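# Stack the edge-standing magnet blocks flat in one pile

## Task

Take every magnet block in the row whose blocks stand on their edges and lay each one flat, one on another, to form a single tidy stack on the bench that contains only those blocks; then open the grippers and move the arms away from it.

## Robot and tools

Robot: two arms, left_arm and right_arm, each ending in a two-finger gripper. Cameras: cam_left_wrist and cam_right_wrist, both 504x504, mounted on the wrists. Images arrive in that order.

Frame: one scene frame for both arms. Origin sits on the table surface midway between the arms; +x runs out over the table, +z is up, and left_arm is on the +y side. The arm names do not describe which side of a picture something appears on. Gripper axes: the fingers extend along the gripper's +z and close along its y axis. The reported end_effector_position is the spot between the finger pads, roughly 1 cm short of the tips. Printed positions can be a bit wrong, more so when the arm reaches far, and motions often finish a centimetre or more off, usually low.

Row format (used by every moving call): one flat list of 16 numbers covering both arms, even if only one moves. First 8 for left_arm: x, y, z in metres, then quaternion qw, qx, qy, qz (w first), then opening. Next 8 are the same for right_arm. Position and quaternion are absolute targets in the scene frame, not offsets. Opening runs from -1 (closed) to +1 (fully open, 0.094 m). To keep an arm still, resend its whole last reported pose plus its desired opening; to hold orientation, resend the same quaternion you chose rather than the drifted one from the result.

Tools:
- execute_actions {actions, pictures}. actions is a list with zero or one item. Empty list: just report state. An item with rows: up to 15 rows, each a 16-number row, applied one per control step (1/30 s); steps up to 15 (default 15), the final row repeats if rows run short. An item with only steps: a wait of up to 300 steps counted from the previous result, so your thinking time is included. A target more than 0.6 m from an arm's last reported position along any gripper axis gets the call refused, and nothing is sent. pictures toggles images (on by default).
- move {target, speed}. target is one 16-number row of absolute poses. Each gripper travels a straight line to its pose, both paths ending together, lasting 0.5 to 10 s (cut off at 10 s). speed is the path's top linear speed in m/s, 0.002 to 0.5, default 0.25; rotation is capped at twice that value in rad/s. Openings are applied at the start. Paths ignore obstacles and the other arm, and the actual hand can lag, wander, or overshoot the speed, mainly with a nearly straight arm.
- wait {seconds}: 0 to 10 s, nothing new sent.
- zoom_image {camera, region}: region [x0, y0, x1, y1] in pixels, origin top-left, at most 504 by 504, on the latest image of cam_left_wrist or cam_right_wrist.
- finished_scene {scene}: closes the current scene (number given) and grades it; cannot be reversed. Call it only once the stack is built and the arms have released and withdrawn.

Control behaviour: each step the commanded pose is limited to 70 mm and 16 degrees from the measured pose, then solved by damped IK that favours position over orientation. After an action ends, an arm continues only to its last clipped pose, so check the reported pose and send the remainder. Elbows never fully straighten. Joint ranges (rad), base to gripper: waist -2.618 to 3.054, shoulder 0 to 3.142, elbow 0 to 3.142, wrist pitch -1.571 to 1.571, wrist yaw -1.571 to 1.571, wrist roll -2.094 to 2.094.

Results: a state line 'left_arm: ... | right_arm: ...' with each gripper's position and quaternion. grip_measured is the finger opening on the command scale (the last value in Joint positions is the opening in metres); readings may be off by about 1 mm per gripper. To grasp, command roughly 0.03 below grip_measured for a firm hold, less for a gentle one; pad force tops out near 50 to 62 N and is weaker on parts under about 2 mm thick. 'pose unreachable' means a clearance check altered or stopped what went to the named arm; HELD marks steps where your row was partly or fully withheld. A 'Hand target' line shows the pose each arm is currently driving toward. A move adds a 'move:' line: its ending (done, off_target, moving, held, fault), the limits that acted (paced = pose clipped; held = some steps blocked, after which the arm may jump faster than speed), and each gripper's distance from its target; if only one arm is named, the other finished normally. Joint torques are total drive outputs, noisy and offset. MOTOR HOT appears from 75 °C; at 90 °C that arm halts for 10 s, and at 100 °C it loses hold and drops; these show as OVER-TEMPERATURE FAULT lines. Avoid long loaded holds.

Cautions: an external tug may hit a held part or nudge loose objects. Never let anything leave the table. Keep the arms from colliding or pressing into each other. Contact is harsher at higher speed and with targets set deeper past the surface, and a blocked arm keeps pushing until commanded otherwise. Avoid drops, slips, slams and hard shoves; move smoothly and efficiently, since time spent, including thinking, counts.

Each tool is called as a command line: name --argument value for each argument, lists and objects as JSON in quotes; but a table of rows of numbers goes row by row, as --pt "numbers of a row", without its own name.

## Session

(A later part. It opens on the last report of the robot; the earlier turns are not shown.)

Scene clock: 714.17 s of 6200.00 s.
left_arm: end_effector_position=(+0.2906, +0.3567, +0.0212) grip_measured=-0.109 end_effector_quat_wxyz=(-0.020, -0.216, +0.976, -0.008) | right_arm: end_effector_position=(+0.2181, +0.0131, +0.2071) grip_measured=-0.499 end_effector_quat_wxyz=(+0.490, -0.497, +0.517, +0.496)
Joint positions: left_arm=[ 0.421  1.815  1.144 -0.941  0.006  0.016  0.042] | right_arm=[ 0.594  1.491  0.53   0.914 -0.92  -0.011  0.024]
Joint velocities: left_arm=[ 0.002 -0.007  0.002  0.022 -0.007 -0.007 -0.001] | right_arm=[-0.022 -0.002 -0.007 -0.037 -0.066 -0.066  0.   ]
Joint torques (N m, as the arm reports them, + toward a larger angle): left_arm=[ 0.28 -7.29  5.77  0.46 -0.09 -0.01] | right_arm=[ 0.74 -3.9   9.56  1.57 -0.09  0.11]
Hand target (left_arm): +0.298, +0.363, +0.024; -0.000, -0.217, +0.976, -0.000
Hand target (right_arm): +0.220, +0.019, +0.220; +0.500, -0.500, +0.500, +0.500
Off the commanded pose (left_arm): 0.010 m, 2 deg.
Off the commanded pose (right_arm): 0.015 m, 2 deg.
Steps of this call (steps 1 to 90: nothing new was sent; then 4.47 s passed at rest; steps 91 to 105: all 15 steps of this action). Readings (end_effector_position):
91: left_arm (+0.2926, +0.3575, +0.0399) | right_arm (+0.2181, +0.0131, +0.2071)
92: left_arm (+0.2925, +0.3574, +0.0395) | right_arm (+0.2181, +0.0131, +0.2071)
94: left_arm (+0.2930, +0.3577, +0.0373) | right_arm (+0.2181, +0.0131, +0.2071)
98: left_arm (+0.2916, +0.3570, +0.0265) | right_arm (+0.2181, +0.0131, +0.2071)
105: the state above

execute_actions --actions '[{"rows": [[0.298,0.363,0.024,0,-0.2164,0.9763,0,0.0,0.22,0.02,0.22,0.5,-0.5,0.5,0.5,-0.5],[0.298,0.363,0.024,0,-0.2164,0.9763,0,0.3,0.22,0.02,0.22,0.5,-0.5,0.5,0.5,-0.5]], "steps": 12}]'

Scene clock: 717.97 s of 6200.00 s.
left_arm: end_effector_position=(+0.2926, +0.3577, +0.0211) grip_measured=+0.297 end_effector_quat_wxyz=(-0.015, -0.216, +0.976, -0.007) | right_arm: end_effector_position=(+0.2181, +0.0131, +0.2071) grip_measured=-0.499 end_effector_quat_wxyz=(+0.490, -0.497, +0.517, +0.496)
Joint positions: left_arm=[ 0.421  1.815  1.144 -0.932  0.006  0.016  0.061] | right_arm=[ 0.594  1.491  0.53   0.914 -0.92  -0.011  0.024]
Joint velocities: left_arm=[-0.002 -0.017 -0.002 -0.037  0.022  0.007  0.002] | right_arm=[-0.012 -0.017  0.007  0.051 -0.007 -0.022 -0.   ]
Joint torques (N m, as the arm reports them, + toward a larger angle): left_arm=[ 0.42 -7.47  5.71  0.37 -0.05  0.  ] | right_arm=[ 0.79 -3.94  9.51  1.56 -0.09  0.13]
Hand target (left_arm): +0.298, +0.363, +0.024; -0.000, -0.217, +0.976, -0.000
Hand target (right_arm): +0.220, +0.019, +0.220; +0.500, -0.500, +0.500, +0.500
Off the commanded pose (left_arm): 0.008 m, 2 deg.
Off the commanded pose (right_arm): 0.015 m, 2 deg.
Steps of this call (steps 1 to 90: nothing new was sent; then 0.40 s passed at rest; steps 91 to 102: all 12 steps of this action). Readings (end_effector_position):
91: left_arm (+0.2907, +0.3567, +0.0212) | right_arm (+0.2181, +0.0131, +0.2071)
92: left_arm (+0.2911, +0.3569, +0.0212) | right_arm (+0.2181, +0.0131, +0.2071)
94: left_arm (+0.2917, +0.3572, +0.0212) | right_arm (+0.2181, +0.0131, +0.2071)
98: left_arm (+0.2924, +0.3575, +0.0211) | right_arm (+0.2181, +0.0131, +0.2071)
102: the state above

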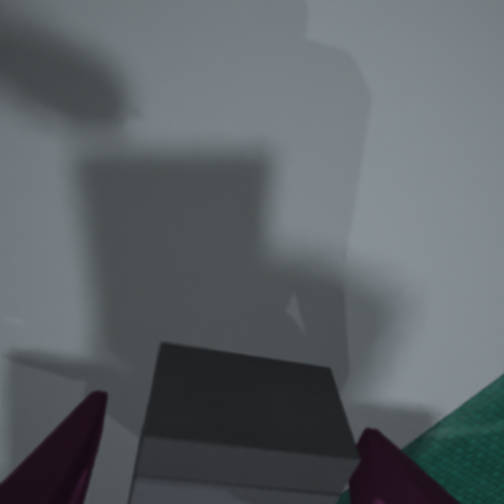

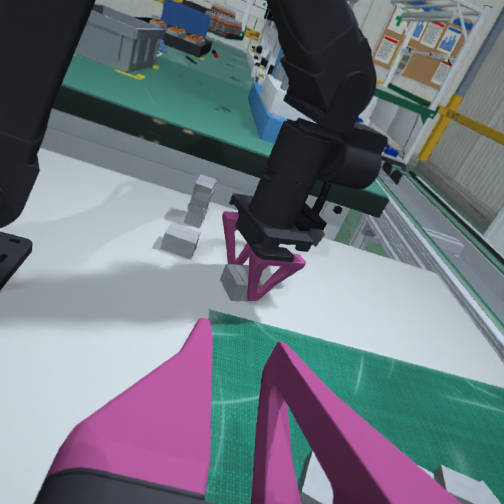

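execute_actions --actions '[{"rows": [[0.292,0.358,0.030,-0.0426,-0.2162,0.9754,-0.0094,0.3,0.22,0.02,0.22,0.5,-0.5,0.5,0.5,-0.5],[0.292,0.358,0.032,-0.0851,-0.2156,0.9726,-0.0189,0.3,0.22,0.02,0.22,0.5,-0.5,0.5,0.5,-0.5],[0.292,0.358,0.034,-0.1274,-0.2146,0.9680,-0.0282,0.3,0.22,0.02,0.22,0.5,-0.5,0.5,0.5,-0.5],[0.292,0.358,0.034,-0.1695,-0.2131,0.9615,-0.0376,0.3,0.22,0.02,0.22,0.5,-0.5,0.5,0.5,-0.5]], "steps": 15}]'

Scene clock: 760.77 s of 6200.00 s.
left_arm: end_effector_position=(+0.2930, +0.3582, +0.0239) grip_measured=+0.298 end_effector_quat_wxyz=(-0.163, -0.213, +0.963, -0.041) | right_arm: end_effector_position=(+0.2181, +0.0131, +0.2071) grip_measured=-0.499 end_effector_quat_wxyz=(+0.490, -0.496, +0.517, +0.496)
Joint positions: left_arm=[ 0.421  2.093  1.492 -1.307  0.005  0.016  0.061] | right_arm=[ 0.594  1.491  0.53   0.914 -0.92  -0.01   0.024]
Joint velocities: left_arm=[ 0.012 -0.017  0.002 -0.256 -0.007 -0.007 -0.   ] | right_arm=[ 0.002 -0.002 -0.007  0.037  0.037  0.007  0.   ]
Joint torques (N m, as the arm reports them, + toward a larger angle): left_arm=[-0.56 -9.41  7.39 -0.42 -0.1  -0.04] | right_arm=[ 0.78 -4.05  9.46  1.56 -0.09  0.11]
Hand target (left_arm): +0.292, +0.358, +0.034; -0.169, -0.211, +0.962, -0.036
Hand target (right_arm): +0.220, +0.019, +0.220; +0.500, -0.500, +0.500, +0.500
Off the commanded pose (left_arm): 0.010 m, 1 deg.
Off the commanded pose (right_arm): 0.015 m, 2 deg.
Steps of this call (steps 1 to 90: nothing new was sent; then 39.30 s passed at rest; steps 91 to 105: all 15 steps of this action). Readings (end_effector_position):
91: left_arm (+0.2918, +0.3573, +0.0220) | right_arm (+0.2181, +0.0131, +0.2071)
92: left_arm (+0.2908, +0.3568, +0.0239) | right_arm (+0.2181, +0.0131, +0.2071)
94: left_arm (+0.2971, +0.3599, +0.0284) | right_arm (+0.2181, +0.0131, +0.2071)
98: left_arm (+0.3150, +0.3687, +0.0243) | right_arm (+0.2181, +0.0131, +0.2071)
105: the state above

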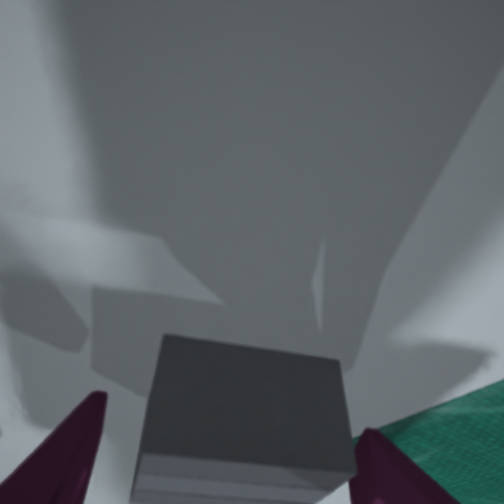

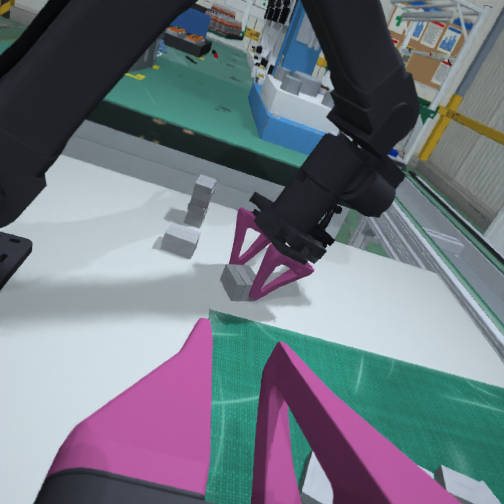

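zoom_image --camera "cam_right_wrist" --region '[190,190,330,320]'

Region (190, 190, 330, 320) of cam_right_wrist's 504x504 image, scaled by 3.600, with more detail than that image has; it fills the top 468 rows of this view, and the rest is white.

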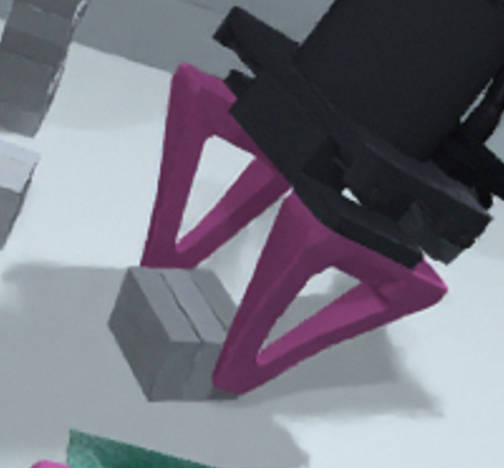

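execute_actions --actions '[{"rows": [[0.286,0.355,0.033,-0.1695,-0.2131,0.9615,-0.0376,0.3,0.22,0.02,0.22,0.5,-0.5,0.5,0.5,-0.5],[0.280,0.352,0.032,-0.1695,-0.2131,0.9615,-0.0376,0.3,0.22,0.02,0.22,0.5,-0.5,0.5,0.5,-0.5]], "steps": 12}]'

Scene clock: 790.20 s of 6200.00 s.
left_arm: end_effector_position=(+0.2771, +0.3504, +0.0237) grip_measured=+0.298 end_effector_quat_wxyz=(-0.186, -0.212, +0.958, -0.046) | right_arm: end_effector_position=(+0.2181, +0.0131, +0.2071) grip_measured=-0.499 end_effector_quat_wxyz=(+0.490, -0.496, +0.517, +0.496)
Joint positions: left_arm=[ 0.421  2.077  1.447 -1.327  0.005  0.016  0.061] | right_arm=[ 0.594  1.491  0.53   0.914 -0.92  -0.01   0.024]
Joint velocities: left_arm=[-0.012 -0.002  0.002  0.007 -0.037 -0.051  0.001] | right_arm=[ 0.012  0.017  0.007  0.037 -0.007 -0.007  0.   ]
Joint torques (N m, as the arm reports them, + toward a larger angle): left_arm=[ -0.53 -11.27   4.65  -0.33  -0.08  -0.07] | right_arm=[ 0.83 -3.92  9.45  1.57 -0.1   0.11]
Hand target (left_arm): +0.280, +0.352, +0.032; -0.169, -0.213, +0.961, -0.038
Hand target (right_arm): +0.220, +0.019, +0.220; +0.500, -0.500, +0.500, +0.500
Off the commanded pose (left_arm): 0.009 m, 2 deg.
Off the commanded pose (right_arm): 0.015 m, 2 deg.
Steps of this call (steps 1 to 90: nothing new was sent; then 26.03 s passed at rest; steps 91 to 102: all 12 steps of this action). Readings (end_effector_position):
91: left_arm (+0.2869, +0.3552, +0.0264) | right_arm (+0.2181, +0.0131, +0.2071)
92: left_arm (+0.2861, +0.3548, +0.0258) | right_arm (+0.2181, +0.0131, +0.2071)
94: left_arm (+0.2809, +0.3523, +0.0249) | right_arm (+0.2181, +0.0131, +0.2071)
98: left_arm (+0.2771, +0.3504, +0.0237) | right_arm (+0.2181, +0.0131, +0.2071)
102: the state above

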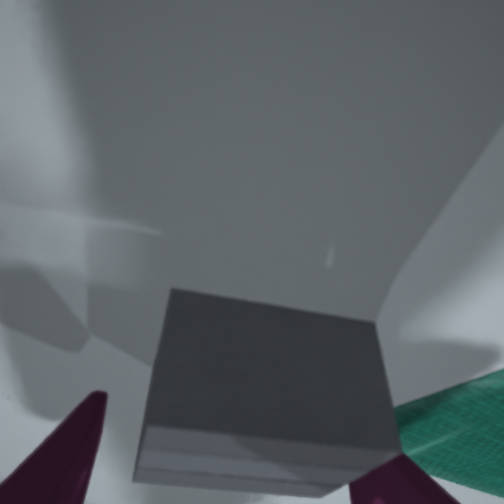

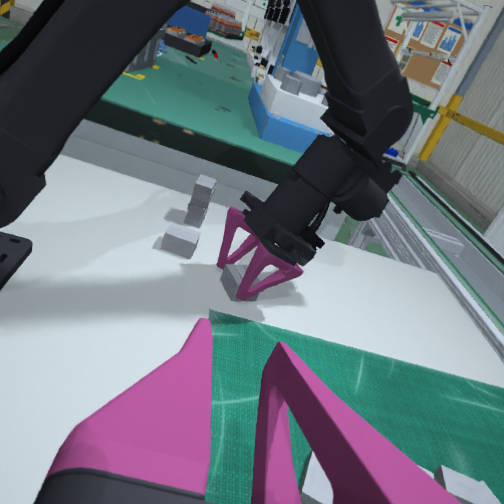

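zoom_image --camera "cam_right_wrist" --region '[190,190,330,320]'

zoom_image --camera "cam_left_wrist" --region '[60,250,504,504]'

Region (190, 190, 330, 320) of cam_right_wrist's 504x504 image, scaled by 3.600, with more detail than that image has; it fills the top 468 rows of this view, and the rest is white.

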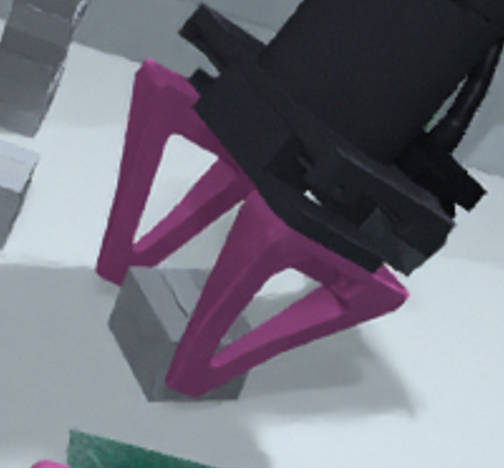

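Region (60, 250, 504, 504) of cam_left_wrist's 504x504 image, scaled by 1.135, with more detail than that image has; it fills the top 288 rows of this view, and the rest is white.

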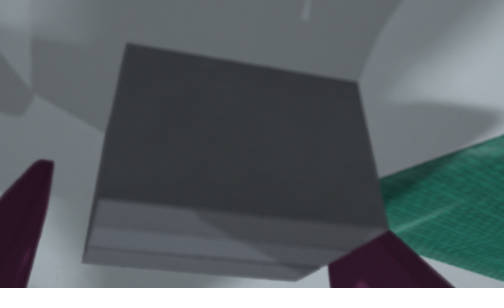

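execute_actions --actions '[{"rows": [[0.283,0.3535,0.029,-0.1695,-0.2131,0.9615,-0.0376,0.3,0.22,0.02,0.22,0.5,-0.5,0.5,0.5,-0.5],[0.284,0.354,0.026,-0.1695,-0.2131,0.9615,-0.0376,0.3,0.22,0.02,0.22,0.5,-0.5,0.5,0.5,-0.5]], "steps": 12}]' --pictures false

Scene clock: 804.83 s of 6200.00 s.
left_arm: end_effector_position=(+0.2779, +0.3508, +0.0234) grip_measured=+0.298 end_effector_quat_wxyz=(-0.184, -0.212, +0.959, -0.046) | right_arm: end_effector_position=(+0.2181, +0.0131, +0.2071) grip_measured=-0.499 end_effector_quat_wxyz=(+0.490, -0.496, +0.517, +0.496)
Joint positions: left_arm=[ 0.421  2.077  1.447 -1.323  0.005  0.016  0.061] | right_arm=[ 0.594  1.491  0.53   0.914 -0.92  -0.01   0.024]
Joint velocities: left_arm=[-0.007 -0.032  0.002  0.022 -0.007 -0.022  0.001] | right_arm=[-0.022 -0.007 -0.002  0.037 -0.037 -0.037  0.   ]
Joint torques (N m, as the arm reports them, + toward a larger angle): left_arm=[-0.48 -9.34  5.49 -0.25 -0.06 -0.09] | right_arm=[ 0.84 -3.96  9.47  1.58 -0.07  0.11]
Hand target (left_arm): +0.284, +0.354, +0.026; -0.169, -0.213, +0.961, -0.038
Hand target (right_arm): +0.220, +0.019, +0.220; +0.500, -0.500, +0.500, +0.500
Off the commanded pose (left_arm): 0.007 m, 2 deg.
Off the commanded pose (right_arm): 0.015 m, 2 deg.
Steps of this call (steps 1 to 90: nothing new was sent; then 11.23 s passed at rest; steps 91 to 102: all 12 steps of this action). Readings (end_effector_position):
91: left_arm (+0.2771, +0.3504, +0.0237) | right_arm (+0.2181, +0.0131, +0.2071)
92: left_arm (+0.2772, +0.3505, +0.0237) | right_arm (+0.2181, +0.0131, +0.2071)
94: left_arm (+0.2775, +0.3506, +0.0236) | right_arm (+0.2181, +0.0131, +0.2071)
98: left_arm (+0.2778, +0.3508, +0.0234) | right_arm (+0.2181, +0.0131, +0.2071)
102: the state above

execute_actions --actions '[{"rows": [[0.284,0.354,0.021,-0.1695,-0.2131,0.9615,-0.0376,0.3,0.22,0.02,0.22,0.5,-0.5,0.5,0.5,-0.5]], "steps": 10}]' --pictures false

Scene clock: 808.93 s of 6200.00 s.
left_arm: end_effector_position=(+0.2812, +0.3524, +0.0219) grip_measured=+0.298 end_effector_quat_wxyz=(-0.177, -0.213, +0.960, -0.044) | right_arm: end_effector_position=(+0.2181, +0.0131, +0.2071) grip_measured=-0.499 end_effector_quat_wxyz=(+0.490, -0.496, +0.517, +0.496)
Joint positions: left_arm=[ 0.421  2.077  1.447 -1.307  0.005  0.016  0.061] | right_arm=[ 0.594  1.491  0.53   0.914 -0.92  -0.01   0.024]
Joint velocities: left_arm=[ 0.002 -0.012  0.012 -0.007  0.022 -0.022 -0.001] | right_arm=[-0.007 -0.007  0.012 -0.051  0.007  0.022  0.001]
Joint torques (N m, as the arm reports them, + toward a larger angle): left_arm=[-0.45 -8.99  4.6  -0.2  -0.09 -0.08] | right_arm=[ 0.78 -4.    9.52  1.56 -0.08  0.11]
Hand target (left_arm): +0.284, +0.354, +0.021; -0.169, -0.213, +0.961, -0.038
Hand target (right_arm): +0.220, +0.019, +0.220; +0.500, -0.500, +0.500, +0.500
Off the commanded pose (left_arm): 0.003 m, 1 deg.
Off the commanded pose (right_arm): 0.015 m, 2 deg.
Steps of this call (steps 1 to 90: nothing new was sent; then 0.77 s passed at rest; steps 91 to 100: all 10 steps of this action). Readings (end_effector_position):
91: left_arm (+0.2783, +0.3510, +0.0232) | right_arm (+0.2181, +0.0131, +0.2071)
92: left_arm (+0.2788, +0.3513, +0.0230) | right_arm (+0.2181, +0.0131, +0.2071)
94: left_arm (+0.2799, +0.3518, +0.0225) | right_arm (+0.2181, +0.0131, +0.2071)
98: left_arm (+0.2810, +0.3523, +0.0220) | right_arm (+0.2181, +0.0131, +0.2071)
100: the state above

execute_actions --actions '[{"rows": [[0.283,0.3535,0.016,-0.1695,-0.2131,0.9615,-0.0376,0.3,0.22,0.02,0.22,0.5,-0.5,0.5,0.5,-0.5]], "steps": 10}]'

Scene clock: 811.27 s of 6200.00 s.
left_arm: end_effector_position=(+0.2806, +0.3521, +0.0181) grip_measured=+0.298 end_effector_quat_wxyz=(-0.175, -0.213, +0.960, -0.044) | right_arm: end_effector_position=(+0.2181, +0.0131, +0.2071) grip_measured=-0.499 end_effector_quat_wxyz=(+0.490, -0.496, +0.517, +0.496)
Joint positions: left_arm=[ 0.421  2.077  1.432 -1.289  0.005  0.016  0.061] | right_arm=[ 0.594  1.491  0.53   0.914 -0.92  -0.01   0.024]
Joint velocities: left_arm=[-0.012  0.002 -0.002 -0.007 -0.022 -0.095  0.   ] | right_arm=[-0.002 -0.007  0.007  0.022  0.095  0.037 -0.001]
Joint torques (N m, as the arm reports them, + toward a larger angle): left_arm=[-0.48 -8.52  4.48 -0.2  -0.08 -0.07] | right_arm=[ 0.71 -3.95  9.47  1.57 -0.08  0.12]
Hand target (left_arm): +0.283, +0.353, +0.016; -0.170, -0.213, +0.961, -0.038
Hand target (right_arm): +0.220, +0.019, +0.220; +0.500, -0.500, +0.500, +0.500
Off the commanded pose (left_arm): 0.003 m, 1 deg.
Off the commanded pose (right_arm): 0.015 m, 2 deg.
Steps of this call (steps 1 to 60: nothing new was sent; steps 61 to 70: all 10 steps of this action). Readings (end_effector_position):
61: left_arm (+0.2816, +0.3526, +0.0211) | right_arm (+0.2181, +0.0131, +0.2071)
62: left_arm (+0.2814, +0.3525, +0.0204) | right_arm (+0.2181, +0.0131, +0.2071)
64: left_arm (+0.2804, +0.3520, +0.0190) | right_arm (+0.2181, +0.0131, +0.2071)
68: left_arm (+0.2803, +0.3520, +0.0183) | right_arm (+0.2181, +0.0131, +0.2071)
70: the state above

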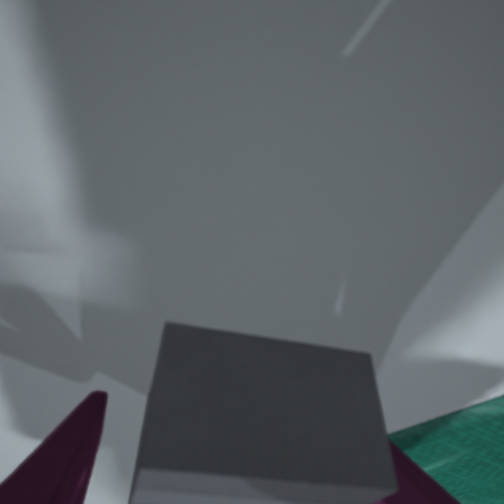

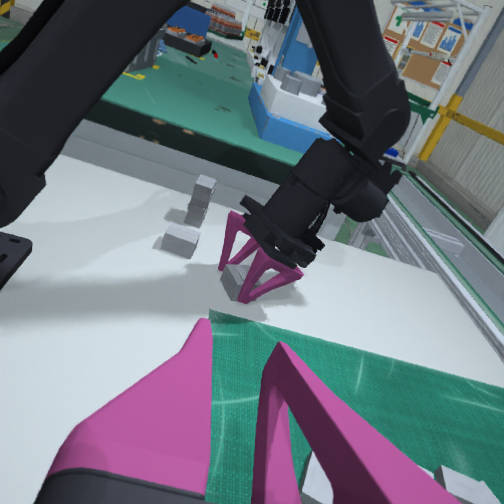

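TCP at z=0.018. Close now.

execute_actions --actions '[{"rows": [[0.283,0.3535,0.017,-0.1695,-0.2131,0.9615,-0.0376,0.05,0.22,0.02,0.22,0.5,-0.5,0.5,0.5,-0.5],[0.283,0.3535,0.017,-0.1695,-0.2131,0.9615,-0.0376,0.05,0.22,0.02,0.22,0.5,-0.5,0.5,0.5,-0.5],[0.283,0.3535,0.017,-0.1695,-0.2131,0.9615,-0.0376,0.05,0.22,0.02,0.22,0.5,-0.5,0.5,0.5,-0.5],[0.283,0.3535,0.017,-0.1695,-0.2131,0.9615,-0.0376,-0.05,0.22,0.02,0.22,0.5,-0.5,0.5,0.5,-0.5],[0.283,0.3535,0.017,-0.1695,-0.2131,0.9615,-0.0376,-0.05,0.22,0.02,0.22,0.5,-0.5,0.5,0.5,-0.5],[0.283,0.3535,0.017,-0.1695,-0.2131,0.9615,-0.0376,-0.05,0.22,0.02,0.22,0.5,-0.5,0.5,0.5,-0.5],[0.283,0.3535,0.017,-0.1695,-0.2131,0.9615,-0.0376,-0.14,0.22,0.02,0.22,0.5,-0.5,0.5,0.5,-0.5]], "steps": 15}]'

Scene clock: 817.37 s of 6200.00 s.
left_arm: end_effector_position=(+0.2811, +0.3525, +0.0179) grip_measured=-0.109 end_effector_quat_wxyz=(-0.174, -0.213, +0.961, -0.043) | right_arm: end_effector_position=(+0.2181, +0.0131, +0.2071) grip_measured=-0.499 end_effector_quat_wxyz=(+0.490, -0.496, +0.517, +0.496)
Joint positions: left_arm=[ 0.421  2.077  1.432 -1.286  0.004  0.015  0.042] | right_arm=[ 0.594  1.491  0.53   0.914 -0.92  -0.01   0.024]
Joint velocities: left_arm=[-0.022 -0.002  0.002 -0.007  0.081  0.022  0.001] | right_arm=[-0.012 -0.002 -0.012 -0.037 -0.007  0.037 -0.   ]
Joint torques (N m, as the arm reports them, + toward a larger angle): left_arm=[-0.49 -8.56  4.73 -0.25 -0.08 -0.07] | right_arm=[ 0.77 -3.95  9.54  1.57 -0.08  0.1 ]
Hand target (left_arm): +0.283, +0.354, +0.017; -0.169, -0.213, +0.961, -0.038
Hand target (right_arm): +0.220, +0.019, +0.220; +0.500, -0.500, +0.500, +0.500
Off the commanded pose (left_arm): 0.002 m, 1 deg.
Off the commanded pose (right_arm): 0.015 m, 2 deg.
Steps of this call (steps 1 to 90: nothing new was sent; then 2.60 s passed at rest; steps 91 to 105: all 15 steps of this action). Readings (end_effector_position):
91: left_arm (+0.2812, +0.3524, +0.0179) | right_arm (+0.2181, +0.0131, +0.2071)
92: left_arm (+0.2812, +0.3524, +0.0179) | right_arm (+0.2181, +0.0131, +0.2071)
94: left_arm (+0.2812, +0.3524, +0.0179) | right_arm (+0.2181, +0.0131, +0.2071)
98: left_arm (+0.2811, +0.3525, +0.0179) | right_arm (+0.2181, +0.0131, +0.2071)
105: the state above

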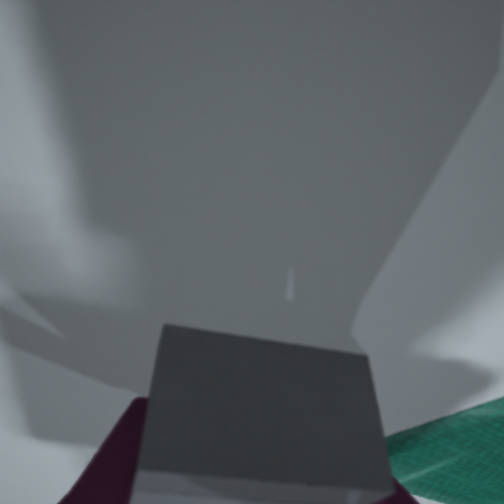

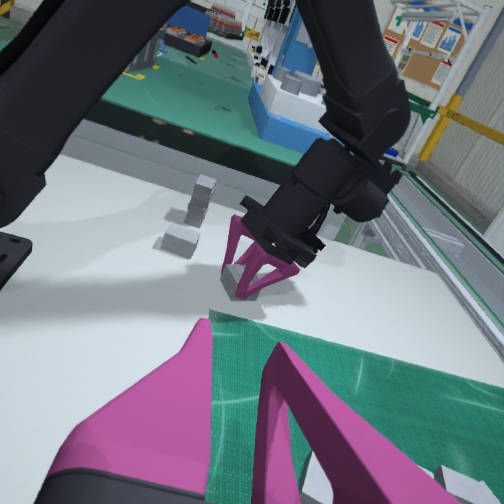

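move --target '[0.30,0.362,0.078,-0.0851,-0.2156,0.9726,-0.0189,-0.14,0.22,0.02,0.22,0.5,-0.5,0.5,0.5,-0.5]' --speed 0.1

Scene clock: 836.00 s of 6200.00 s.
left_arm: end_effector_position=(+0.2957, +0.3595, +0.0607) grip_measured=-0.109 end_effector_quat_wxyz=(-0.103, -0.215, +0.971, -0.027) | right_arm: end_effector_position=(+0.2181, +0.0131, +0.2071) grip_measured=-0.499 end_effector_quat_wxyz=(+0.490, -0.496, +0.517, +0.496)
Joint positions: left_arm=[ 0.421  1.944  1.46  -1.3    0.004  0.015  0.042] | right_arm=[ 0.594  1.491  0.53   0.914 -0.92  -0.01   0.024]
Joint velocities: left_arm=[ 0.002  0.002  0.007  0.051 -0.022  0.066  0.002] | right_arm=[ 0.007 -0.002 -0.007 -0.037 -0.066 -0.037  0.001]
Joint torques (N m, as the arm reports them, + toward a larger angle): left_arm=[ -0.17 -10.57   8.03  -0.31  -0.02  -0.1 ] | right_arm=[ 0.76 -3.94  9.47  1.58 -0.09  0.09]
Hand target (left_arm): +0.300, +0.362, +0.078; -0.085, -0.217, +0.972, -0.020
Hand target (right_arm): +0.220, +0.019, +0.220; +0.500, -0.500, +0.500, +0.500
Off the commanded pose (left_arm): 0.018 m, 2 deg.
Off the commanded pose (right_arm): 0.015 m, 2 deg.
After step 90, 14.33 s passed at rest.
move: off_target (left_arm, right_arm)

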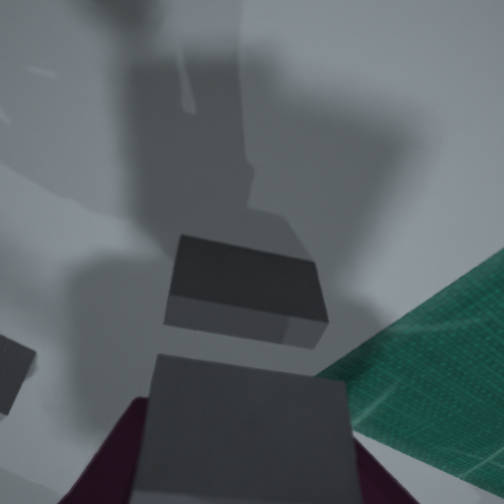

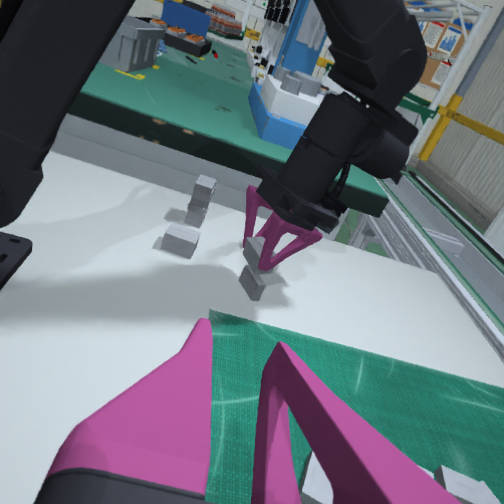

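zoom_image --camera "cam_right_wrist" --region '[210,190,350,320]'

Region (210, 190, 350, 320) of cam_right_wrist's 504x504 image, scaled by 3.600, with more detail than that image has; it fills the top 468 rows of this view, and the rest is white.

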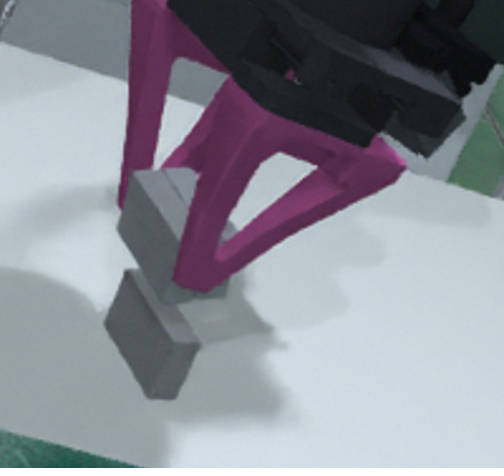

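move --target '[0.51,0.457,0.085,0.5558,-0.1779,0.8026,0.1232,-0.14,0.22,0.02,0.22,0.5,-0.5,0.5,0.5,-0.5]' --speed 0.12

Scene clock: 871.90 s of 6200.00 s.
left_arm: end_effector_position=(+0.4967, +0.4564, +0.0528) grip_measured=-0.109 end_effector_quat_wxyz=(+0.515, -0.195, +0.827, +0.111) | right_arm: end_effector_position=(+0.2181, +0.0131, +0.2071) grip_measured=-0.499 end_effector_quat_wxyz=(+0.490, -0.496, +0.517, +0.496)
Joint positions: left_arm=[ 0.421  2.051  0.963  0.628  0.006 -0.015  0.042] | right_arm=[ 0.594  1.491  0.53   0.914 -0.92  -0.01   0.024]
Joint velocities: left_arm=[-0.012 -0.012  0.002  0.007  0.037 -0.022  0.001] | right_arm=[-0.017 -0.002  0.002 -0.022 -0.022  0.007 -0.   ]
Joint torques (N m, as the arm reports them, + toward a larger angle): left_arm=[-0.78 -9.64  7.05  2.24  0.01 -0.07] | right_arm=[ 0.79 -3.96  9.46  1.55 -0.07  0.1 ]
Hand target (left_arm): +0.510, +0.457, +0.081; +0.556, -0.186, +0.801, +0.117
Hand target (right_arm): +0.220, +0.019, +0.220; +0.500, -0.500, +0.500, +0.500
Off the commanded pose (left_arm): 0.035 m, 6 deg.
Off the commanded pose (right_arm): 0.015 m, 2 deg.
After step 90, 26.33 s passed at rest.
move: off_target (left_arm, right_arm)

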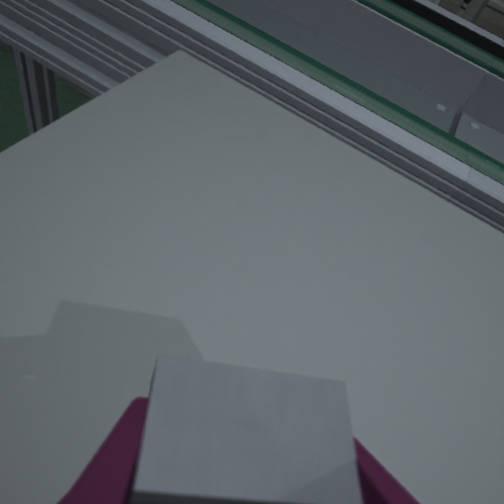

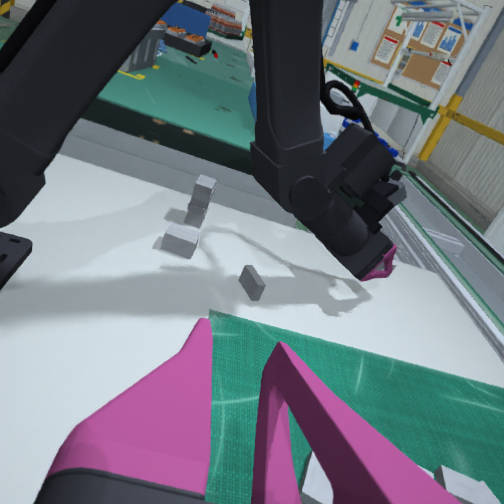

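execute_actions --actions '[{"rows": [[0.512,0.457,0.062,0.5558,-0.1779,0.8026,0.1232,-0.14,0.22,0.02,0.22,0.5,-0.5,0.5,0.5,-0.5],[0.512,0.457,0.055,0.5558,-0.1779,0.8026,0.1232,-0.14,0.22,0.02,0.22,0.5,-0.5,0.5,0.5,-0.5],[0.512,0.457,0.048,0.5558,-0.1779,0.8026,0.1232,-0.14,0.22,0.02,0.22,0.5,-0.5,0.5,0.5,-0.5],[0.512,0.457,0.042,0.5558,-0.1779,0.8026,0.1232,-0.14,0.22,0.02,0.22,0.5,-0.5,0.5,0.5,-0.5]], "steps": 15}]' --pictures false

Scene clock: 883.73 s of 6200.00 s.
left_arm: end_effector_position=(+0.4994, +0.4577, +0.0161) grip_measured=-0.109 end_effector_quat_wxyz=(+0.518, -0.192, +0.826, +0.114) | right_arm: end_effector_position=(+0.2181, +0.0131, +0.2071) grip_measured=-0.499 end_effector_quat_wxyz=(+0.490, -0.496, +0.517, +0.496)
Joint positions: left_arm=[ 0.421  2.18   0.957  0.769  0.006 -0.009  0.042] | right_arm=[ 0.594  1.491  0.53   0.914 -0.92  -0.01   0.024]
Joint velocities: left_arm=[ 0.007 -0.002 -0.007  0.11   0.022  0.007 -0.001] | right_arm=[ 0.002 -0.002 -0.002 -0.022  0.007  0.022 -0.   ]
Joint torques (N m, as the arm reports them, + toward a larger angle): left_arm=[ -1.1  -10.27   5.55   2.24  -0.05   0.04] | right_arm=[ 0.82 -3.95  9.55  1.57 -0.09  0.11]
Hand target (left_arm): +0.511, +0.457, +0.042; +0.555, -0.178, +0.803, +0.122
Hand target (right_arm): +0.220, +0.019, +0.220; +0.500, -0.500, +0.500, +0.500
Off the commanded pose (left_arm): 0.029 m, 5 deg.
Off the commanded pose (right_arm): 0.015 m, 2 deg.
Steps of this call (steps 1 to 90: nothing new was sent; then 8.33 s passed at rest; steps 91 to 105: all 15 steps of this action). Readings (end_effector_position):
91: left_arm (+0.4975, +0.4568, +0.0520) | right_arm (+0.2181, +0.0131, +0.2071)
92: left_arm (+0.4990, +0.4575, +0.0505) | right_arm (+0.2181, +0.0131, +0.2071)
94: left_arm (+0.5006, +0.4583, +0.0395) | right_arm (+0.2181, +0.0131, +0.2071)
98: left_arm (+0.4981, +0.4571, +0.0136) | right_arm (+0.2181, +0.0131, +0.2071)
105: the state above

execute_actions --actions '[]'

Scene clock: 886.57 s of 6200.00 s.
left_arm: end_effector_position=(+0.4997, +0.4578, +0.0167) grip_measured=-0.109 end_effector_quat_wxyz=(+0.519, -0.191, +0.825, +0.114) | right_arm: end_effector_position=(+0.2181, +0.0131, +0.2071) grip_measured=-0.499 end_effector_quat_wxyz=(+0.490, -0.496, +0.517, +0.496)
Joint positions: left_arm=[ 0.421  2.18   0.957  0.772  0.006 -0.009  0.042] | right_arm=[ 0.594  1.491  0.53   0.914 -0.92  -0.01   0.024]
Joint velocities: left_arm=[ 0.017 -0.012 -0.002 -0.007  0.022 -0.037  0.001] | right_arm=[-0.007 -0.007  0.002 -0.037  0.051 -0.051  0.001]
Joint torques (N m, as the arm reports them, + toward a larger angle): left_arm=[ -1.2  -10.28   5.48   2.27  -0.04   0.03] | right_arm=[ 0.84 -4.04  9.51  1.57 -0.09  0.07]
Hand target (left_arm): +0.511, +0.457, +0.042; +0.555, -0.178, +0.803, +0.122
Hand target (right_arm): +0.220, +0.019, +0.220; +0.500, -0.500, +0.500, +0.500
Off the commanded pose (left_arm): 0.028 m, 5 deg.
Off the commanded pose (right_arm): 0.015 m, 2 deg.
Steps of this call (steps 1 to 85: nothing new was sent). Readings (end_effector_position):
1: left_arm (+0.4995, +0.4577, +0.0163) | right_arm (+0.2181, +0.0131, +0.2071)
2: left_arm (+0.4995, +0.4578, +0.0164) | right_arm (+0.2181, +0.0131, +0.2071)
4: left_arm (+0.4996, +0.4578, +0.0166) | right_arm (+0.2181, +0.0131, +0.2071)
8: left_arm (+0.4997, +0.4578, +0.0167) | right_arm (+0.2181, +0.0131, +0.2071)
85: the state above

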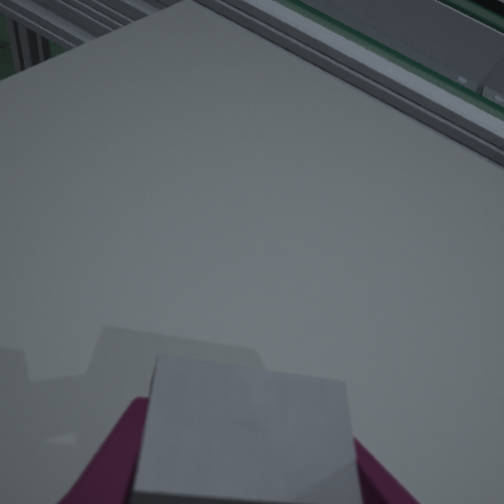

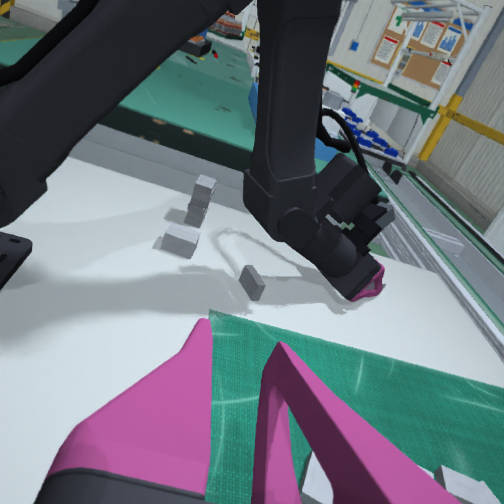

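execute_actions --actions '[{"rows": [[0.511,0.457,0.042,0.5944,-0.1717,0.7746,0.1317,-0.14,0.22,0.02,0.22,0.5,-0.5,0.5,0.5,-0.5]], "steps": 10}]'

Scene clock: 892.27 s of 6200.00 s.
left_arm: end_effector_position=(+0.4992, +0.4576, +0.0126) grip_measured=-0.109 end_effector_quat_wxyz=(+0.550, -0.186, +0.805, +0.121) | right_arm: end_effector_position=(+0.2181, +0.0131, +0.2071) grip_measured=-0.499 end_effector_quat_wxyz=(+0.490, -0.496, +0.517, +0.496)
Joint positions: left_arm=[ 0.421  2.239  0.921  0.944  0.006 -0.007  0.042] | right_arm=[ 0.594  1.491  0.53   0.914 -0.92  -0.01   0.024]
Joint velocities: left_arm=[ 0.002  0.046 -0.002  0.125 -0.066  0.007  0.   ] | right_arm=[-0.017  0.002  0.012 -0.037 -0.066 -0.022 -0.   ]
Joint torques (N m, as the arm reports them, + toward a larger angle): left_arm=[ -1.04 -10.38   4.84   2.33   0.    -0.01] | right_arm=[ 0.84 -4.02  9.49  1.57 -0.1   0.09]
Hand target (left_arm): +0.510, +0.457, +0.042; +0.593, -0.173, +0.776, +0.130
Hand target (right_arm): +0.220, +0.019, +0.220; +0.500, -0.500, +0.500, +0.500
Off the commanded pose (left_arm): 0.032 m, 7 deg.
Off the commanded pose (right_arm): 0.015 m, 2 deg.
Steps of this call (steps 1 to 90: nothing new was sent; then 2.37 s passed at rest; steps 91 to 100: all 10 steps of this action). Readings (end_effector_position):
91: left_arm (+0.4997, +0.4579, +0.0174) | right_arm (+0.2181, +0.0131, +0.2071)
92: left_arm (+0.4998, +0.4579, +0.0185) | right_arm (+0.2181, +0.0131, +0.2071)
94: left_arm (+0.4986, +0.4573, +0.0149) | right_arm (+0.2181, +0.0131, +0.2071)
98: left_arm (+0.4988, +0.4574, +0.0125) | right_arm (+0.2181, +0.0131, +0.2071)
100: the state above

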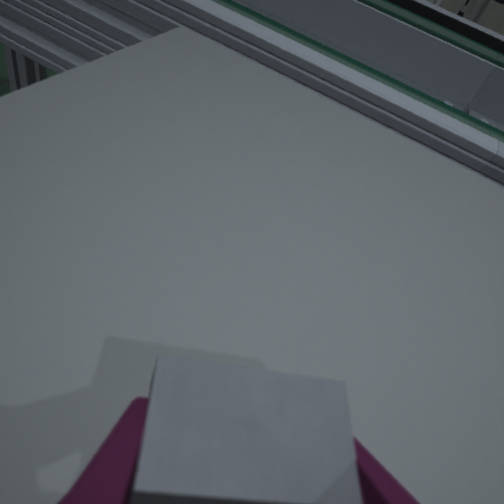

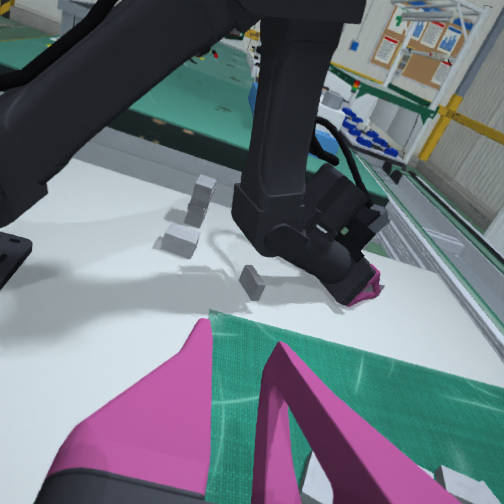

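execute_actions --actions '[{"rows": [[0.511,0.457,0.042,0.5944,-0.1717,0.7746,0.1317,-0.14,0.22,0.02,0.22,0.5,-0.5,0.5,0.5,-0.5],[0.511,0.457,0.042,0.5944,-0.1717,0.7746,0.1317,-0.14,0.22,0.02,0.22,0.5,-0.5,0.5,0.5,-0.5],[0.511,0.457,0.042,0.5944,-0.1717,0.7746,0.1317,-0.14,0.22,0.02,0.22,0.5,-0.5,0.5,0.5,-0.5],[0.511,0.457,0.042,0.5944,-0.1717,0.7746,0.1317,-0.05,0.22,0.02,0.22,0.5,-0.5,0.5,0.5,-0.5],[0.511,0.457,0.042,0.5944,-0.1717,0.7746,0.1317,-0.05,0.22,0.02,0.22,0.5,-0.5,0.5,0.5,-0.5],[0.511,0.457,0.042,0.5944,-0.1717,0.7746,0.1317,0.3,0.22,0.02,0.22,0.5,-0.5,0.5,0.5,-0.5]], "steps": 15}]'

Scene clock: 900.97 s of 6200.00 s.
left_arm: end_effector_position=(+0.5038, +0.4598, +0.0262) grip_measured=+0.298 end_effector_quat_wxyz=(+0.574, -0.182, +0.788, +0.127) | right_arm: end_effector_position=(+0.2181, +0.0131, +0.2071) grip_measured=-0.499 end_effector_quat_wxyz=(+0.490, -0.496, +0.517, +0.496)
Joint positions: left_arm=[ 0.421  2.241  0.921  1.006  0.006 -0.007  0.061] | right_arm=[ 0.594  1.491  0.53   0.914 -0.92  -0.01   0.024]
Joint velocities: left_arm=[ 0.002 -0.012  0.017  0.037  0.022  0.037 -0.   ] | right_arm=[-0.032  0.002 -0.007  0.022  0.007  0.051 -0.001]
Joint torques (N m, as the arm reports them, + toward a larger angle): left_arm=[ -1.04 -10.08   5.12   1.93  -0.01   0.02] | right_arm=[ 0.77 -3.95  9.52  1.57 -0.08  0.1 ]
Hand target (left_arm): +0.511, +0.457, +0.042; +0.594, -0.172, +0.775, +0.131
Hand target (right_arm): +0.220, +0.019, +0.220; +0.500, -0.500, +0.500, +0.500
Off the commanded pose (left_arm): 0.018 m, 3 deg.
Off the commanded pose (right_arm): 0.015 m, 2 deg.
Steps of this call (steps 1 to 90: nothing new was sent; then 5.20 s passed at rest; steps 91 to 105: all 15 steps of this action). Readings (end_effector_position):
91: left_arm (+0.5008, +0.4584, +0.0166) | right_arm (+0.2181, +0.0131, +0.2071)
92: left_arm (+0.5008, +0.4584, +0.0167) | right_arm (+0.2181, +0.0131, +0.2071)
94: left_arm (+0.5009, +0.4584, +0.0170) | right_arm (+0.2181, +0.0131, +0.2071)
98: left_arm (+0.5028, +0.4593, +0.0230) | right_arm (+0.2181, +0.0131, +0.2071)
105: the state above

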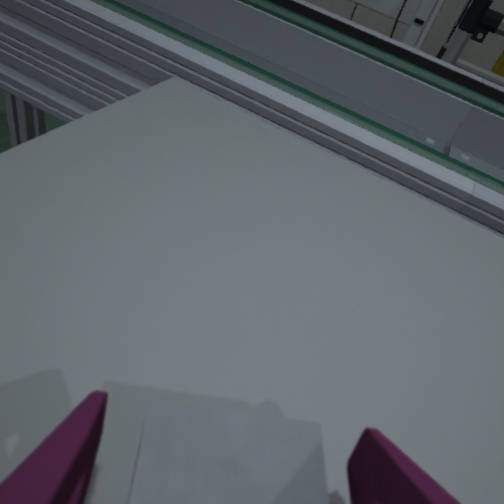

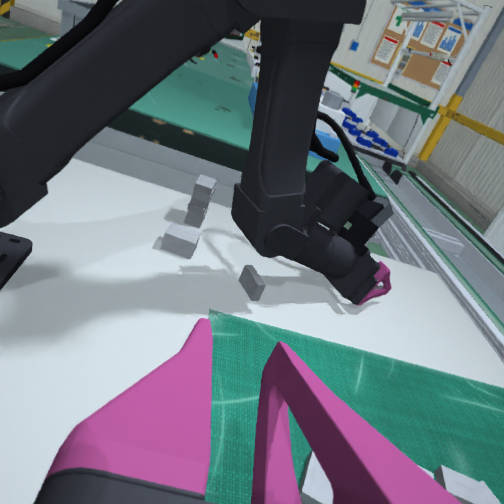

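move --target '[0.44,0.426,0.10,0.5558,-0.1779,0.8026,0.1232,0.3,0.22,0.02,0.22,0.5,-0.5,0.5,0.5,-0.5]' --speed 0.15

Scene clock: 906.13 s of 6200.00 s.
left_arm: end_effector_position=(+0.4400, +0.4290, +0.0922) grip_measured=+0.298 end_effector_quat_wxyz=(+0.548, -0.185, +0.807, +0.122) | right_arm: end_effector_position=(+0.2181, +0.0131, +0.2071) grip_measured=-0.499 end_effector_quat_wxyz=(+0.490, -0.496, +0.517, +0.496)
Joint positions: left_arm=[ 0.421  1.779  0.671  0.729  0.006 -0.004  0.061] | right_arm=[ 0.594  1.491  0.53   0.914 -0.92  -0.01   0.024]
Joint velocities: left_arm=[-0.012  0.017 -0.007 -0.081 -0.037  0.022 -0.001] | right_arm=[ 0.002  0.007  0.007 -0.051  0.051  0.007 -0.001]
Joint torques (N m, as the arm reports them, + toward a larger angle): left_arm=[-0.48 -8.49  5.14  1.66 -0.01  0.04] | right_arm=[ 0.79 -3.84  9.53  1.54 -0.08  0.1 ]
Hand target (left_arm): +0.441, +0.426, +0.101; +0.556, -0.178, +0.803, +0.124
Hand target (right_arm): +0.220, +0.019, +0.220; +0.500, -0.500, +0.500, +0.500
Off the commanded pose (left_arm): 0.008 m, 1 deg.
Off the commanded pose (right_arm): 0.015 m, 2 deg.
After step 90, 0.80 s passed at rest.
move: off_target (right_arm)

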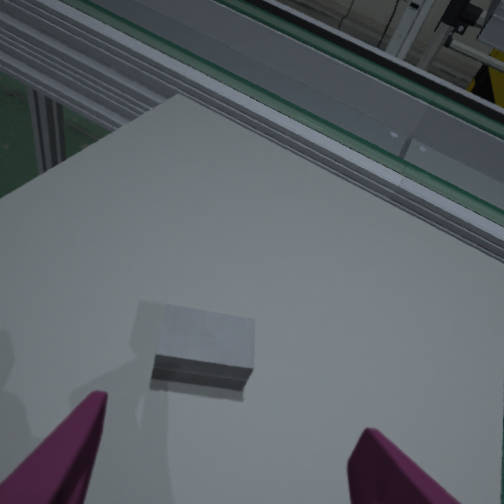

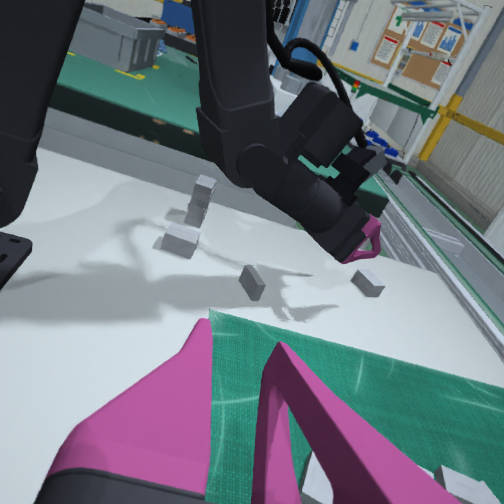

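move --target '[0.305,0.364,0.075,-0.1274,-0.2146,0.9680,-0.0282,0.3,0.22,0.02,0.22,0.5,-0.5,0.5,0.5,-0.5]' --speed 0.2

Scene clock: 920.63 s of 6200.00 s.
left_arm: end_effector_position=(+0.2980, +0.3632, +0.0716) grip_measured=+0.298 end_effector_quat_wxyz=(-0.134, -0.221, +0.966, -0.026) | right_arm: end_effector_position=(+0.2181, +0.0131, +0.2071) grip_measured=-0.499 end_effector_quat_wxyz=(+0.490, -0.496, +0.517, +0.496)
Joint positions: left_arm=[ 0.421  2.007  1.578 -1.416 -0.009 -0.     0.061] | right_arm=[ 0.594  1.491  0.53   0.914 -0.92  -0.01   0.024]
Joint velocities: left_arm=[-0.007  0.002 -0.007 -0.007 -0.022  0.022 -0.001] | right_arm=[-0.012  0.022  0.012 -0.007  0.066 -0.022  0.001]
Joint torques (N m, as the arm reports them, + toward a larger angle): left_arm=[-1.4  -8.54  7.82 -0.36 -0.1  -0.01] | right_arm=[ 0.81 -3.94  9.51  1.56 -0.08  0.12]
Hand target (left_arm): +0.303, +0.363, +0.078; -0.129, -0.213, +0.968, -0.018
Hand target (right_arm): +0.220, +0.019, +0.220; +0.500, -0.500, +0.500, +0.500
Off the commanded pose (left_arm): 0.008 m, 1 deg.
Off the commanded pose (right_arm): 0.015 m, 2 deg.
After step 90, 7.33 s passed at rest.
move: off_target (right_arm)

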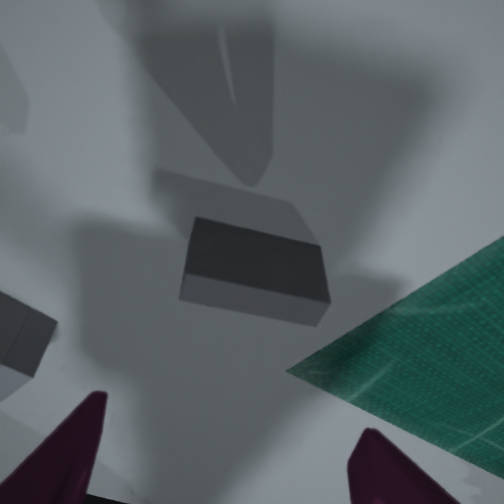

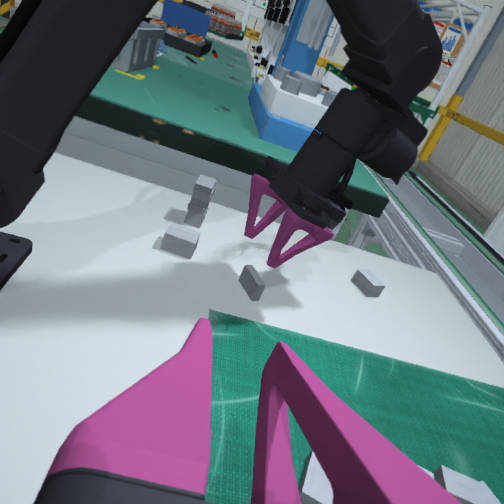

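move --target '[0.301,0.362,0.032,-0.1695,-0.2131,0.9615,-0.0376,0.3,0.22,0.02,0.22,0.5,-0.5,0.5,0.5,-0.5]' --speed 0.08

Scene clock: 930.97 s of 6200.00 s.
left_arm: end_effector_position=(+0.2974, +0.3629, +0.0318) grip_measured=+0.298 end_effector_quat_wxyz=(-0.179, -0.217, +0.959, -0.037) | right_arm: end_effector_position=(+0.2181, +0.0131, +0.2071) grip_measured=-0.499 end_effector_quat_wxyz=(+0.490, -0.496, +0.517, +0.496)
Joint positions: left_arm=[ 0.421  2.134  1.578 -1.382 -0.009  0.005  0.061] | right_arm=[ 0.594  1.491  0.53   0.914 -0.92  -0.01   0.024]
Joint velocities: left_arm=[-0.002  0.012 -0.007 -0.022  0.037 -0.066  0.001] | right_arm=[-0.007  0.002 -0.002 -0.051  0.022 -0.051  0.   ]
Joint torques (N m, as the arm reports them, + toward a larger angle): left_arm=[-0.51 -9.79  4.75 -0.22  0.05 -0.01] | right_arm=[ 0.78 -3.92  9.56  1.57 -0.11  0.1 ]
Hand target (left_arm): +0.301, +0.362, +0.032; -0.170, -0.213, +0.962, -0.037
Hand target (right_arm): +0.220, +0.019, +0.220; +0.500, -0.500, +0.500, +0.500
Off the commanded pose (left_arm): 0.004 m, 1 deg.
Off the commanded pose (right_arm): 0.015 m, 2 deg.
After step 90, 6.50 s passed at rest.
move: off_target (right_arm)

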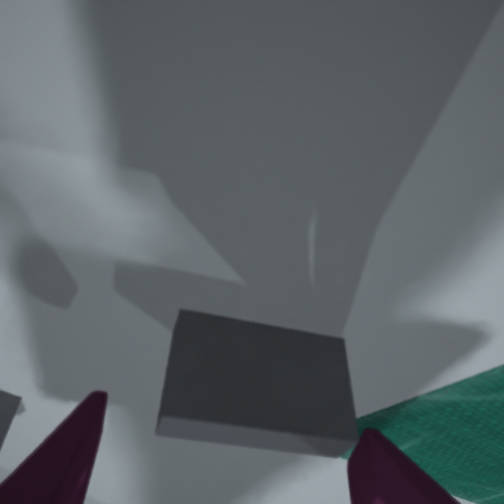

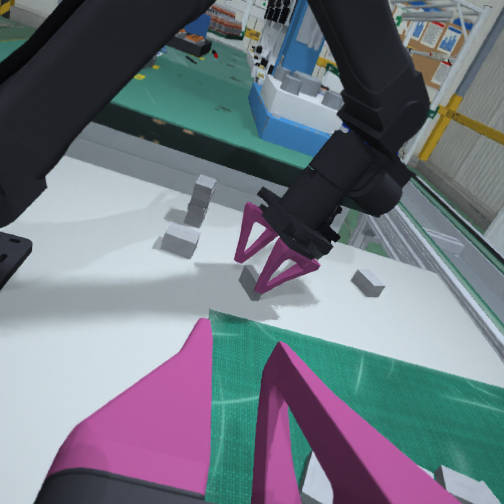

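execute_actions --actions '[{"rows": [[0.303,0.354,0.030,-0.1695,-0.2131,0.9615,-0.0376,0.5,0.22,0.02,0.22,0.5,-0.5,0.5,0.5,-0.5]], "steps": 10}]'

Scene clock: 937.43 s of 6200.00 s.
left_arm: end_effector_position=(+0.2980, +0.3563, +0.0289) grip_measured=+0.497 end_effector_quat_wxyz=(-0.181, -0.213, +0.959, -0.038) | right_arm: end_effector_position=(+0.2181, +0.0131, +0.2071) grip_measured=-0.499 end_effector_quat_wxyz=(+0.490, -0.496, +0.517, +0.496)
Joint positions: left_arm=[ 0.404  2.134  1.564 -1.374 -0.004 -0.003  0.07 ] | right_arm=[ 0.594  1.491  0.53   0.914 -0.92  -0.01   0.024]
Joint velocities: left_arm=[ 0.022 -0.012 -0.012 -0.007 -0.081  0.037 -0.   ] | right_arm=[-0.002  0.007  0.002  0.037  0.037 -0.066 -0.   ]
Joint torques (N m, as the arm reports them, + toward a larger angle): left_arm=[-0.89 -9.89  4.66 -0.23  0.08 -0.06] | right_arm=[ 0.78 -3.94  9.52  1.55 -0.09  0.09]
Hand target (left_arm): +0.303, +0.354, +0.030; -0.170, -0.213, +0.961, -0.038
Hand target (right_arm): +0.220, +0.019, +0.220; +0.500, -0.500, +0.500, +0.500
Off the commanded pose (left_arm): 0.006 m, 1 deg.
Off the commanded pose (right_arm): 0.015 m, 2 deg.
Steps of this call (steps 1 to 90: nothing new was sent; then 3.13 s passed at rest; steps 91 to 100: all 10 steps of this action). Readings (end_effector_position):
91: left_arm (+0.2976, +0.3626, +0.0313) | right_arm (+0.2181, +0.0131, +0.2071)
92: left_arm (+0.2975, +0.3616, +0.0307) | right_arm (+0.2181, +0.0131, +0.2071)
94: left_arm (+0.2972, +0.3589, +0.0295) | right_arm (+0.2181, +0.0131, +0.2071)
98: left_arm (+0.2978, +0.3563, +0.0290) | right_arm (+0.2181, +0.0131, +0.2071)
100: the state above

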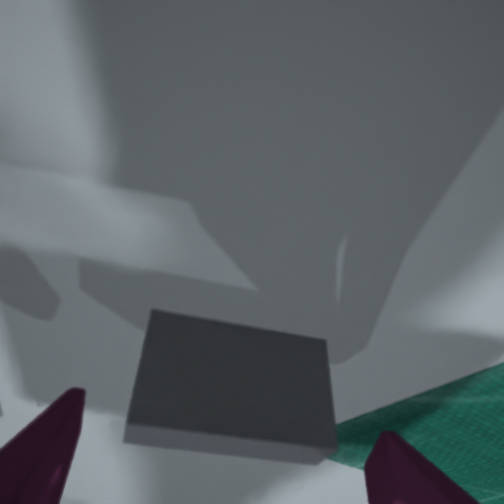

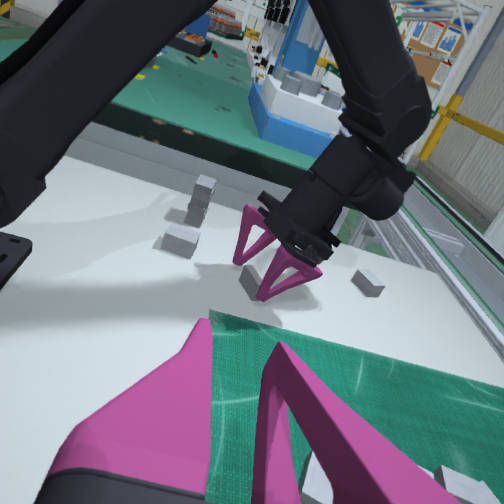

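zoom_image --camera "cam_right_wrist" --region '[210,190,350,320]'

Region (210, 190, 350, 320) of cam_right_wrist's 504x504 image, scaled by 3.600, with more detail than that image has; it fills the top 468 rows of this view, and the rest is white.

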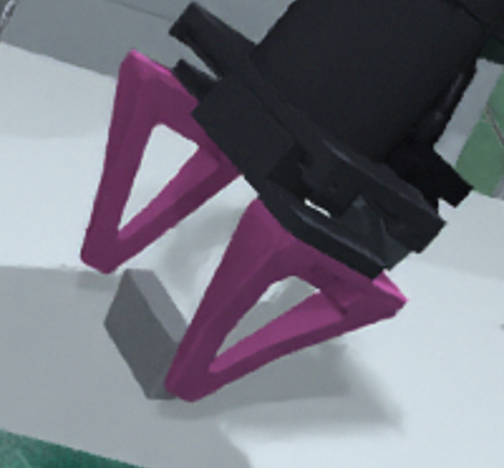

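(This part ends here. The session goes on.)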